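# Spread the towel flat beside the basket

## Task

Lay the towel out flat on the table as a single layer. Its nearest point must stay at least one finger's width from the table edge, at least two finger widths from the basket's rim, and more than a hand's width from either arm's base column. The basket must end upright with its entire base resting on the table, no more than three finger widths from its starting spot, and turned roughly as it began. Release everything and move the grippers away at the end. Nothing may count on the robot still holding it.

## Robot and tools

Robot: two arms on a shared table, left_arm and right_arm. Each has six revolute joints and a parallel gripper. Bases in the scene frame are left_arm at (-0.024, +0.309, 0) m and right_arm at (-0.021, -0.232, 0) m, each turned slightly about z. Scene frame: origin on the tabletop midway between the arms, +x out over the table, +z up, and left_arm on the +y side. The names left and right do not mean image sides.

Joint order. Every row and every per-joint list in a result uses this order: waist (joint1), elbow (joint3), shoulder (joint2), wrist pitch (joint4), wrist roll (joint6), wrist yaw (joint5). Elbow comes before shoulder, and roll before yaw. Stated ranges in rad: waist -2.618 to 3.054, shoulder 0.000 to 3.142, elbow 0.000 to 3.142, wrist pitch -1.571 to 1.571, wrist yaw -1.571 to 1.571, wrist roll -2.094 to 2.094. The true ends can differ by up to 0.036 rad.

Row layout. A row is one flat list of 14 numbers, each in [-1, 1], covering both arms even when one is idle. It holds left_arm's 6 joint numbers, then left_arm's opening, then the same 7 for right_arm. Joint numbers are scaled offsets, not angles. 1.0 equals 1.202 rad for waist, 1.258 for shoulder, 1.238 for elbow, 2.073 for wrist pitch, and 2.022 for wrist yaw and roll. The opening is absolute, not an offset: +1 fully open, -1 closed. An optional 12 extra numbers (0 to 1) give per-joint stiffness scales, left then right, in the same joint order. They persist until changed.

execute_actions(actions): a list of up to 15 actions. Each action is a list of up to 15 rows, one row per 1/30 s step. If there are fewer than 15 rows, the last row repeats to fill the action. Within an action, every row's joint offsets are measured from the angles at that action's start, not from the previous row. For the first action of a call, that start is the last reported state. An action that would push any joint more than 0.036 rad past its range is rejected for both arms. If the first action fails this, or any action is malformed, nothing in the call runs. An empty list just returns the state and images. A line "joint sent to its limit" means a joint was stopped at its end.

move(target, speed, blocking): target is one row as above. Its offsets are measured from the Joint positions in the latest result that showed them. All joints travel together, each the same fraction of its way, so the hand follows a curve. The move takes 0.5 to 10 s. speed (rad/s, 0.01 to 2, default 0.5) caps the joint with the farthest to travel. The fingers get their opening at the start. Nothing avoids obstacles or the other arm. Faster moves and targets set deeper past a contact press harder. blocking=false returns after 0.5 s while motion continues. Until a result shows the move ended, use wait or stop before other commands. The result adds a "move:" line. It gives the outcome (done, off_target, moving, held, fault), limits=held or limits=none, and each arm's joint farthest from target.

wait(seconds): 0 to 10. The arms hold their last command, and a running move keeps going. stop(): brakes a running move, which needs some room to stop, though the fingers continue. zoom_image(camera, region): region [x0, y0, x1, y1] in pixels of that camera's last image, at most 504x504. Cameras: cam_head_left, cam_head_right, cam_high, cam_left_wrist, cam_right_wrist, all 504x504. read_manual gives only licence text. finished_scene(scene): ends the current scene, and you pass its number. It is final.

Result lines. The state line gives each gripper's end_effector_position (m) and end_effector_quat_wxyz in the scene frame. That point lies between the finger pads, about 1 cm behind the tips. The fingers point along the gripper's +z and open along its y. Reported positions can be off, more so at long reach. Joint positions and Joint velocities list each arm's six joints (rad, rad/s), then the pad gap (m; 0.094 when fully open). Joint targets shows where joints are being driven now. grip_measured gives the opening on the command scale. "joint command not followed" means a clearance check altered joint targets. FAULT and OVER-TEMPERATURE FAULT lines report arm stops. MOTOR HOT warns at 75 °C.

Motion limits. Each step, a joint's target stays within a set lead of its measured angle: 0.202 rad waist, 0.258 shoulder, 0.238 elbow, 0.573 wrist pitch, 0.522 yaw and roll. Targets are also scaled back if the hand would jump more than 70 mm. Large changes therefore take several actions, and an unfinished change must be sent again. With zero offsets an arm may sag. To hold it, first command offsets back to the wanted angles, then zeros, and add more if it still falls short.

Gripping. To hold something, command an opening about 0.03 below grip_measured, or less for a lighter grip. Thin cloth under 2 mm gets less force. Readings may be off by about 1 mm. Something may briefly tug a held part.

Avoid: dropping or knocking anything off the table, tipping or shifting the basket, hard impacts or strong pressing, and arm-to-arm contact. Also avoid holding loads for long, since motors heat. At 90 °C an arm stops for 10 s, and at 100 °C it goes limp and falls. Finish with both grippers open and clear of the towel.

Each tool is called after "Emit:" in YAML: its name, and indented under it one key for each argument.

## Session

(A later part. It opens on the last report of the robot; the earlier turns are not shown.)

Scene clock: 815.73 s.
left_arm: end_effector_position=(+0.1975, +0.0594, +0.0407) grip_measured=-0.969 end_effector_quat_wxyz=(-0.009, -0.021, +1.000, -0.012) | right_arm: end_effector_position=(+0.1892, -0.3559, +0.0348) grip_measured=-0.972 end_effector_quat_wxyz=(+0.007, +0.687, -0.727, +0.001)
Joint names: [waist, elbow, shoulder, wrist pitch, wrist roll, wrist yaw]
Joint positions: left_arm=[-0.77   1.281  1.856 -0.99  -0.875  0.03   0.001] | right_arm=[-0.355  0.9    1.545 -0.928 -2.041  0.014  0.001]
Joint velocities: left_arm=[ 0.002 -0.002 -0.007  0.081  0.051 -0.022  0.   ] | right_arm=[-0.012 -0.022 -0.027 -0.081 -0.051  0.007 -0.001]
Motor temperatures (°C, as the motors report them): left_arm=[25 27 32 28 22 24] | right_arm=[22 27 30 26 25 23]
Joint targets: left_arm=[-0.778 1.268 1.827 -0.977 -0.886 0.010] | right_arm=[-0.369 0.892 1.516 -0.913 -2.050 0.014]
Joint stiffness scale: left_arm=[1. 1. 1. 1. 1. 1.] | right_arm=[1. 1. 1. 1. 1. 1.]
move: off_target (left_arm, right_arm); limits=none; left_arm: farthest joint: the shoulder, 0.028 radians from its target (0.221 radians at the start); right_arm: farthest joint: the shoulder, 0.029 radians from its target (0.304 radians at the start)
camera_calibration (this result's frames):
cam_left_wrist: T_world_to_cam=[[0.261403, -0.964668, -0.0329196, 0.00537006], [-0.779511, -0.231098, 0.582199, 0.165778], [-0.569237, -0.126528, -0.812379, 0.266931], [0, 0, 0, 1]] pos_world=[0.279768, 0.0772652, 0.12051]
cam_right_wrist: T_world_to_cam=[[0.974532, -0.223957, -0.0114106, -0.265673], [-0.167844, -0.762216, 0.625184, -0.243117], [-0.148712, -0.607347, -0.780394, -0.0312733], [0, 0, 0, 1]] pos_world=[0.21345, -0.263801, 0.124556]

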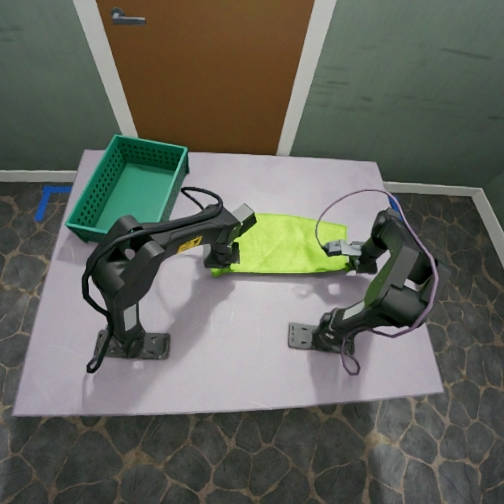

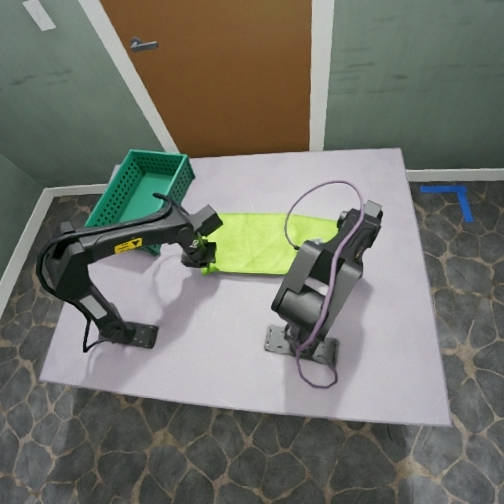

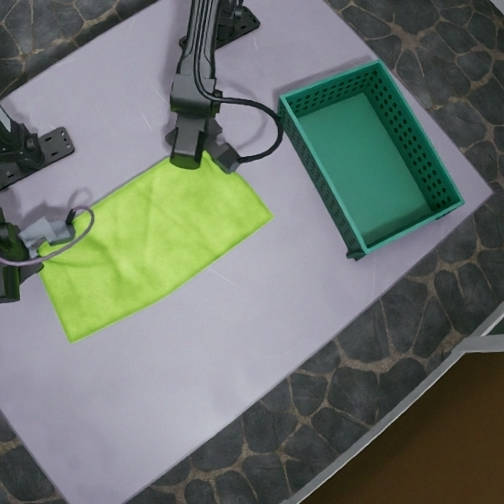

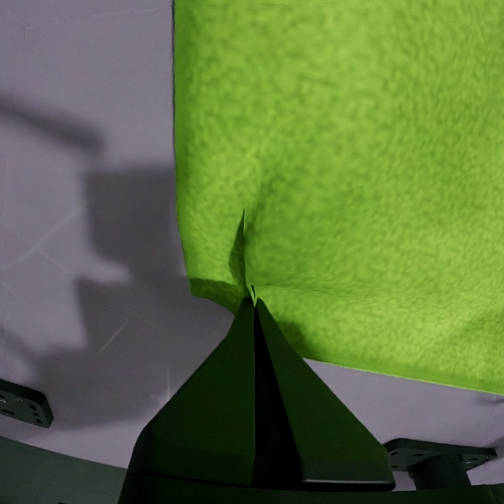

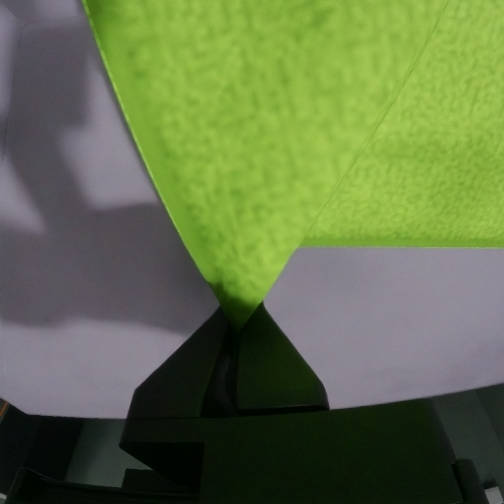

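Emit:
execute_actions:
  actions:
    - [[0,-0.006,0,0.005,0,0,-1,0,-0.008,0.004,0.008,0,0,-1],[0,-0.012,0.002,0.01,0,0,-1,0,-0.016,0.008,0.016,0,0,-1],[0,-0.018,0.004,0.016,0,0,-1,0,-0.025,0.012,0.026,0,0,-1],[0,-0.024,0.006,0.024,0,0,-1,0,-0.035,0.016,0.036,0,0,-1]]
    - [[0,0,-0.01,0,0,0,-0.9,0,0,-0.01,0,0,0,-0.9],[0,0,-0.01,0,0,0,-0.8,0,0,-0.01,0,0,0,-0.85],[0,0,-0.01,0,0,0,-0.7,0,0,-0.01,0,0,0,-0.8],[0,0,-0.01,0,0,0,-0.6,0,0,-0.01,0,0,0,-0.75],[0,0,-0.01,0,0,0,-0.5,0,0,-0.01,0,0,0,-0.7],[0,0,-0.01,0,0,0,-0.4,0,0,-0.01,0,0,0,-0.65],[0,0,-0.01,0,0,0,-0.3,0,0,-0.01,0,0,0,-0.6]]

Scene clock: 849.27 s.
left_arm: end_effector_position=(+0.1989, +0.0577, +0.0347) grip_measured=-0.303 end_effector_quat_wxyz=(-0.006, -0.021, +1.000, -0.016) | right_arm: end_effector_position=(+0.1891, -0.3561, +0.0228) grip_measured=-0.602 end_effector_quat_wxyz=(+0.007, +0.687, -0.727, +0.004)
Joint names: [waist, elbow, shoulder, wrist pitch, wrist roll, wrist yaw]
Joint positions: left_arm=[-0.77   1.264  1.862 -0.957 -0.875  0.031  0.033] | right_arm=[-0.355  0.864  1.561 -0.87  -2.042  0.015  0.019]
Joint velocities: left_arm=[ 0.007 -0.017 -0.002 -0.051  0.007  0.007  0.   ] | right_arm=[ 0.002  0.002  0.007 -0.022 -0.066  0.081 -0.001]
Motor temperatures (°C, as the motors report them): left_arm=[25 27 32 28 22 24] | right_arm=[22 27 29 26 25 23]
Joint targets: left_arm=[-0.770 1.264 1.850 -0.957 -0.875 0.031] | right_arm=[-0.355 0.864 1.549 -0.870 -2.042 0.014]
Joint stiffness scale: left_arm=[1. 1. 1. 1. 1. 1.] | right_arm=[1. 1. 1. 1. 1. 1.]
camera_calibration (this result's frames):
cam_left_wrist: T_world_to_cam=[[0.261936, -0.964793, -0.0237546, 0.00281521], [-0.782966, -0.226832, 0.579233, 0.170449], [-0.564229, -0.133123, -0.814816, 0.262086], [0, 0, 0, 1]] pos_world=[0.280594, 0.076269, 0.114889]
cam_right_wrist: T_world_to_cam=[[0.974652, -0.223618, -0.00701944, -0.265768], [-0.169876, -0.760101, 0.627207, -0.23469], [-0.14559, -0.610116, -0.778821, -0.0423627], [0, 0, 0, 1]] pos_world=[0.212996, -0.263665, 0.112341]

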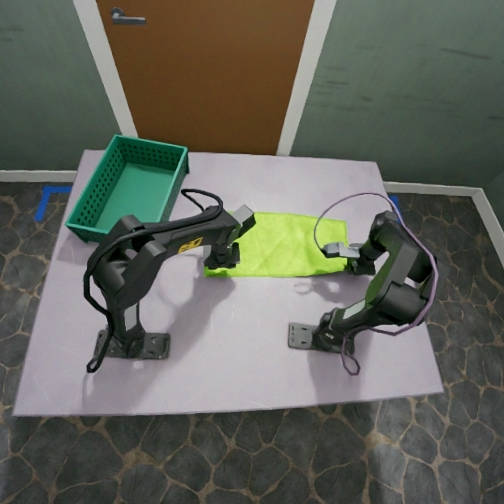

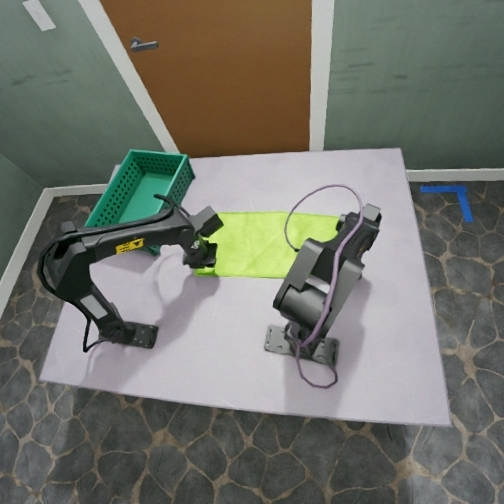

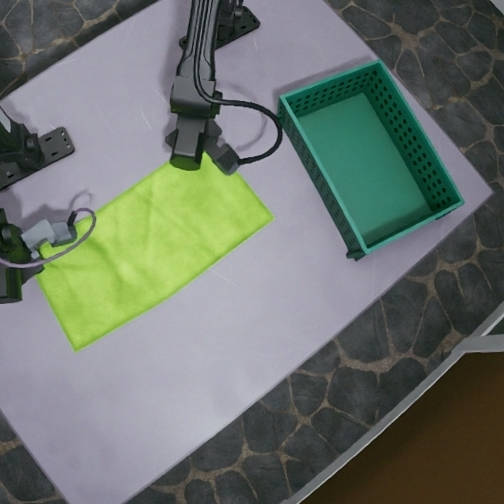

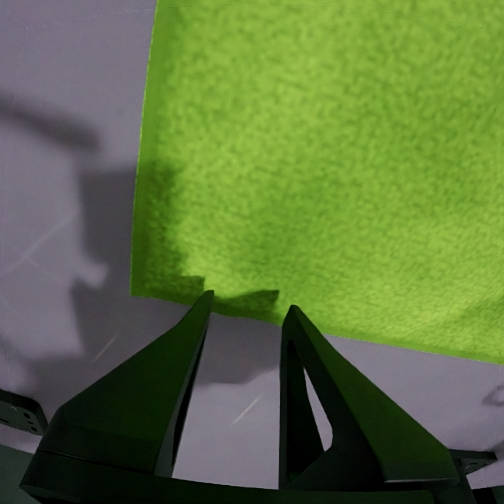

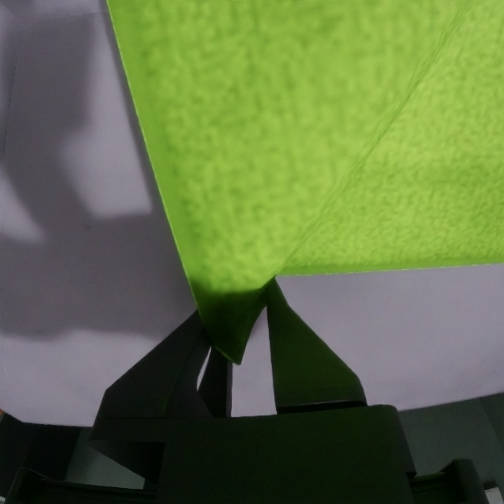

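Emit:
move:
  target: [0,0.1,-0.1,-0.1,0,0,0.3,-0.12,0,-0.015,0,0,0,0.3]
  speed: 0.3

Scene clock: 856.43 s.
left_arm: end_effector_position=(+0.1914, +0.0660, +0.0899) grip_measured=+0.297 end_effector_quat_wxyz=(-0.002, -0.021, +1.000, -0.021) | right_arm: end_effector_position=(+0.1705, -0.3833, +0.0229) grip_measured=+0.298 end_effector_quat_wxyz=(+0.009, +0.637, -0.771, +0.004)
Joint names: [waist, elbow, shoulder, wrist pitch, wrist roll, wrist yaw]
Joint positions: left_arm=[-0.77   1.358  1.757 -1.144 -0.875  0.031  0.061] | right_arm=[-0.488  0.864  1.561 -0.87  -2.042  0.018  0.061]
Joint velocities: left_arm=[-0.002 -0.002 -0.012 -0.037  0.022 -0.037 -0.   ] | right_arm=[ 0.007  0.002 -0.007 -0.037 -0.066  0.022 -0.   ]
Motor temperatures (°C, as the motors report them): left_arm=[25 27 32 28 22 24] | right_arm=[22 27 29 26 25 23]
Joint targets: left_arm=[-0.770 1.387 1.737 -1.164 -0.875 0.031] | right_arm=[-0.499 0.864 1.542 -0.870 -2.042 0.015]
Joint stiffness scale: left_arm=[1. 1. 1. 1. 1. 1.] | right_arm=[1. 1. 1. 1. 1. 1.]
move: off_target (left_arm); limits=none; left_arm: farthest joint: the elbow, 0.030 radians from its target (0.124 radians at the start); right_arm: farthest joint: the shoulder, 0.019 radians from its target (0.019 radians at the start)
camera_calibration (this result's frames):
cam_left_wrist: T_world_to_cam=[[0.262086, -0.964958, -0.0128874, 0.013028], [-0.787704, -0.22162, 0.57481, 0.13544], [-0.557524, -0.140498, -0.818185, 0.303454], [0, 0, 0, 1]] pos_world=[0.272455, 0.0852226, 0.170597]
cam_right_wrist: T_world_to_cam=[[0.936459, -0.350687, -0.00792482, -0.295847], [-0.267823, -0.729409, 0.62947, -0.230118], [-0.226527, -0.587351, -0.776984, -0.0391754], [0, 0, 0, 1]] pos_world=[0.206543, -0.29461, 0.112069]

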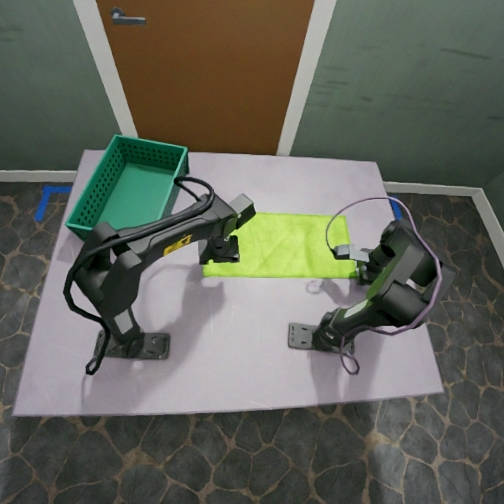

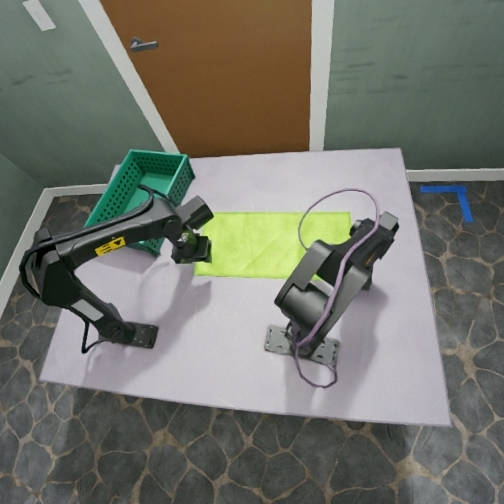

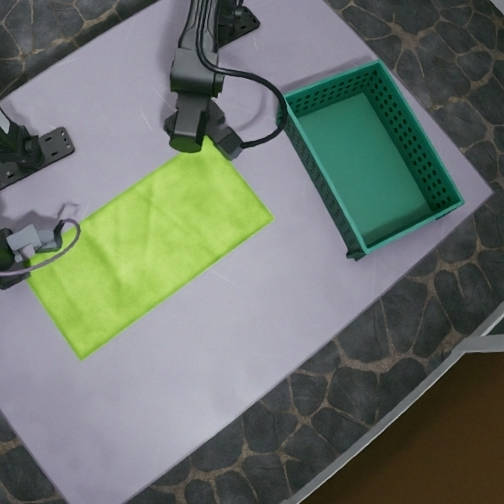

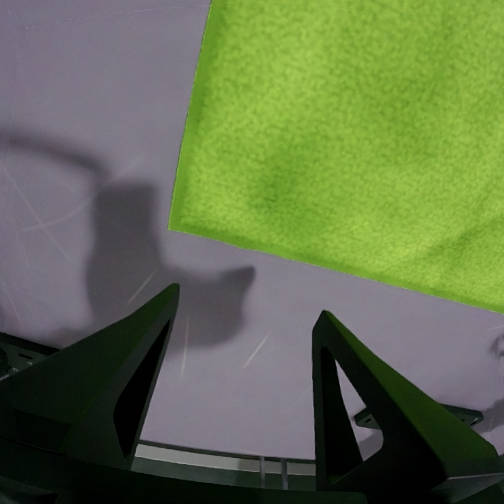

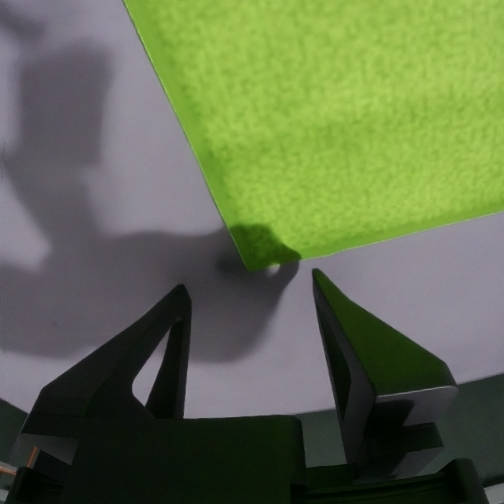

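Emit:
move:
  target: [0.05,-0.37,-0.64,-0.075,0.2,0,0.3,-0.31,0.05,-0.49,-0.21,0.3,0,0.3]
  speed: 0.6

Emit:
zoom_image:
  camera: "cam_high"
  region: [0, 80, 340, 380]

Emit:
zoom_image:
  camera: "cam_head_right"
  region: [150, 190, 400, 380]

Scene clock: 871.53 s.
left_arm: end_effector_position=(+0.0965, +0.1826, +0.1404) grip_measured=+0.297 end_effector_quat_wxyz=(+0.083, +0.152, +0.982, -0.080) | right_arm: end_effector_position=(+0.0654, -0.3782, +0.1362) grip_measured=+0.298 end_effector_quat_wxyz=(+0.025, -0.210, +0.972, -0.105)
Joint names: [waist, elbow, shoulder, wrist pitch, wrist roll, wrist yaw]
Joint positions: left_arm=[-0.723  0.912  0.968 -1.286 -0.482  0.031  0.061] | right_arm=[-0.847  0.896  0.962 -1.29  -1.446  0.023  0.061]
Joint velocities: left_arm=[-0.017 -0.012 -0.002 -0.081 -0.037  0.066 -0.001] | right_arm=[ 0.002 -0.007 -0.007 -0.007 -0.007  0.051 -0.001]
Motor temperatures (°C, as the motors report them): left_arm=[25 27 31 28 22 24] | right_arm=[22 27 29 26 25 23]
Joint targets: left_arm=[-0.710 0.900 0.952 -1.299 -0.471 0.031] | right_arm=[-0.860 0.926 0.945 -1.306 -1.435 0.018]
Joint stiffness scale: left_arm=[1. 1. 1. 1. 1. 1.] | right_arm=[1. 1. 1. 1. 1. 1.]
move: off_target (right_arm); limits=none; left_arm: farthest joint: the shoulder, 0.016 radians from its target (0.805 radians at the start); right_arm: farthest joint: the elbow, 0.030 radians from its target (0.062 radians at the start)
camera_calibration (this result's frames):
cam_left_wrist: T_world_to_cam=[[-0.0875989, -0.988959, 0.11953, 0.170641], [-0.895555, 0.13073, 0.425313, 0.0245922], [-0.436243, -0.0697883, -0.897119, 0.294722], [0, 0, 0, 1]] pos_world=[0.165542, 0.18611, 0.233545]
cam_right_wrist: T_world_to_cam=[[0.243317, -0.94816, 0.204425, -0.404312], [-0.81723, -0.0868844, 0.569724, -0.0388425], [-0.522428, -0.305686, -0.796006, 0.156504], [0, 0, 0, 1]] pos_world=[0.148395, -0.338887, 0.229359]

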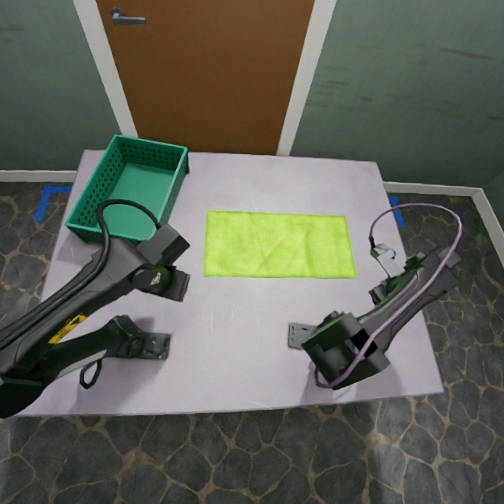

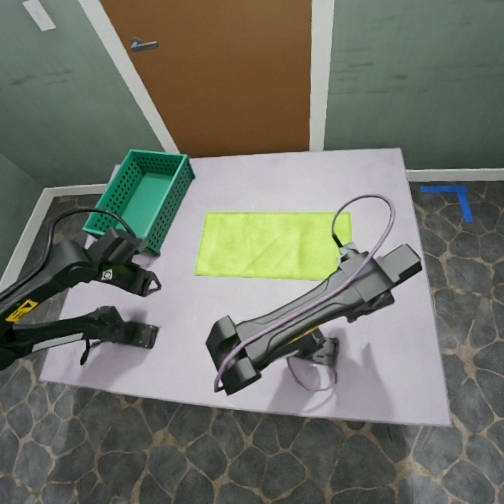

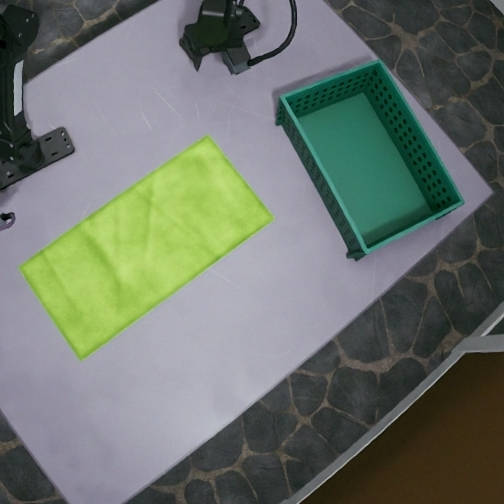

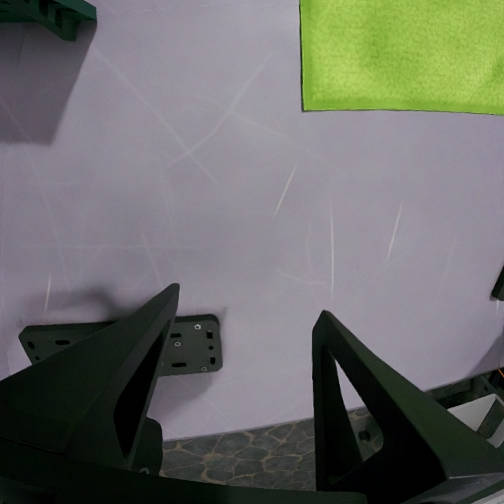

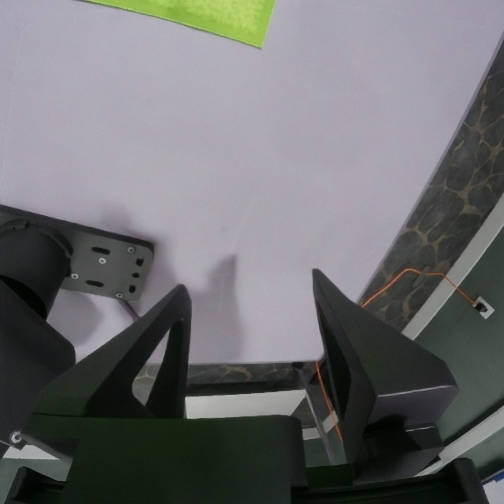

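Region (0, 80, 340, 380) of cam_high's 504x504 image, scaled by 1.482, with more detail than that image has; it fills the top 445 rows of this view, and the rest is white.

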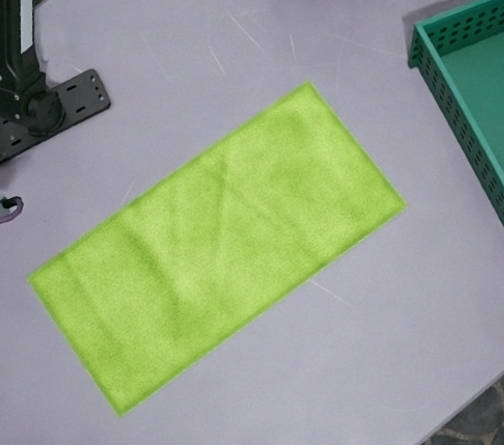

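Region (150, 190, 400, 380) of cam_head_right's 504x504 image, scaled by 2.016, with more detail than that image has; it fills the top 383 rows of this view, and the rest is white.

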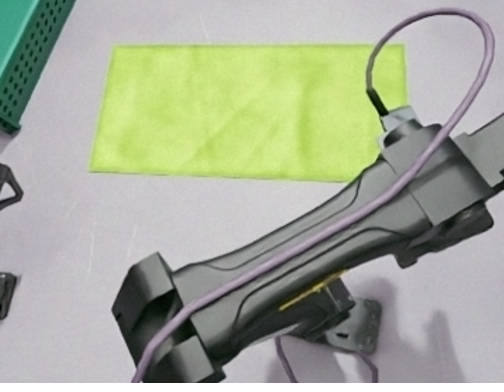

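Emit:
finished_scene:
  scene: 2

The scene is finished: the task was done.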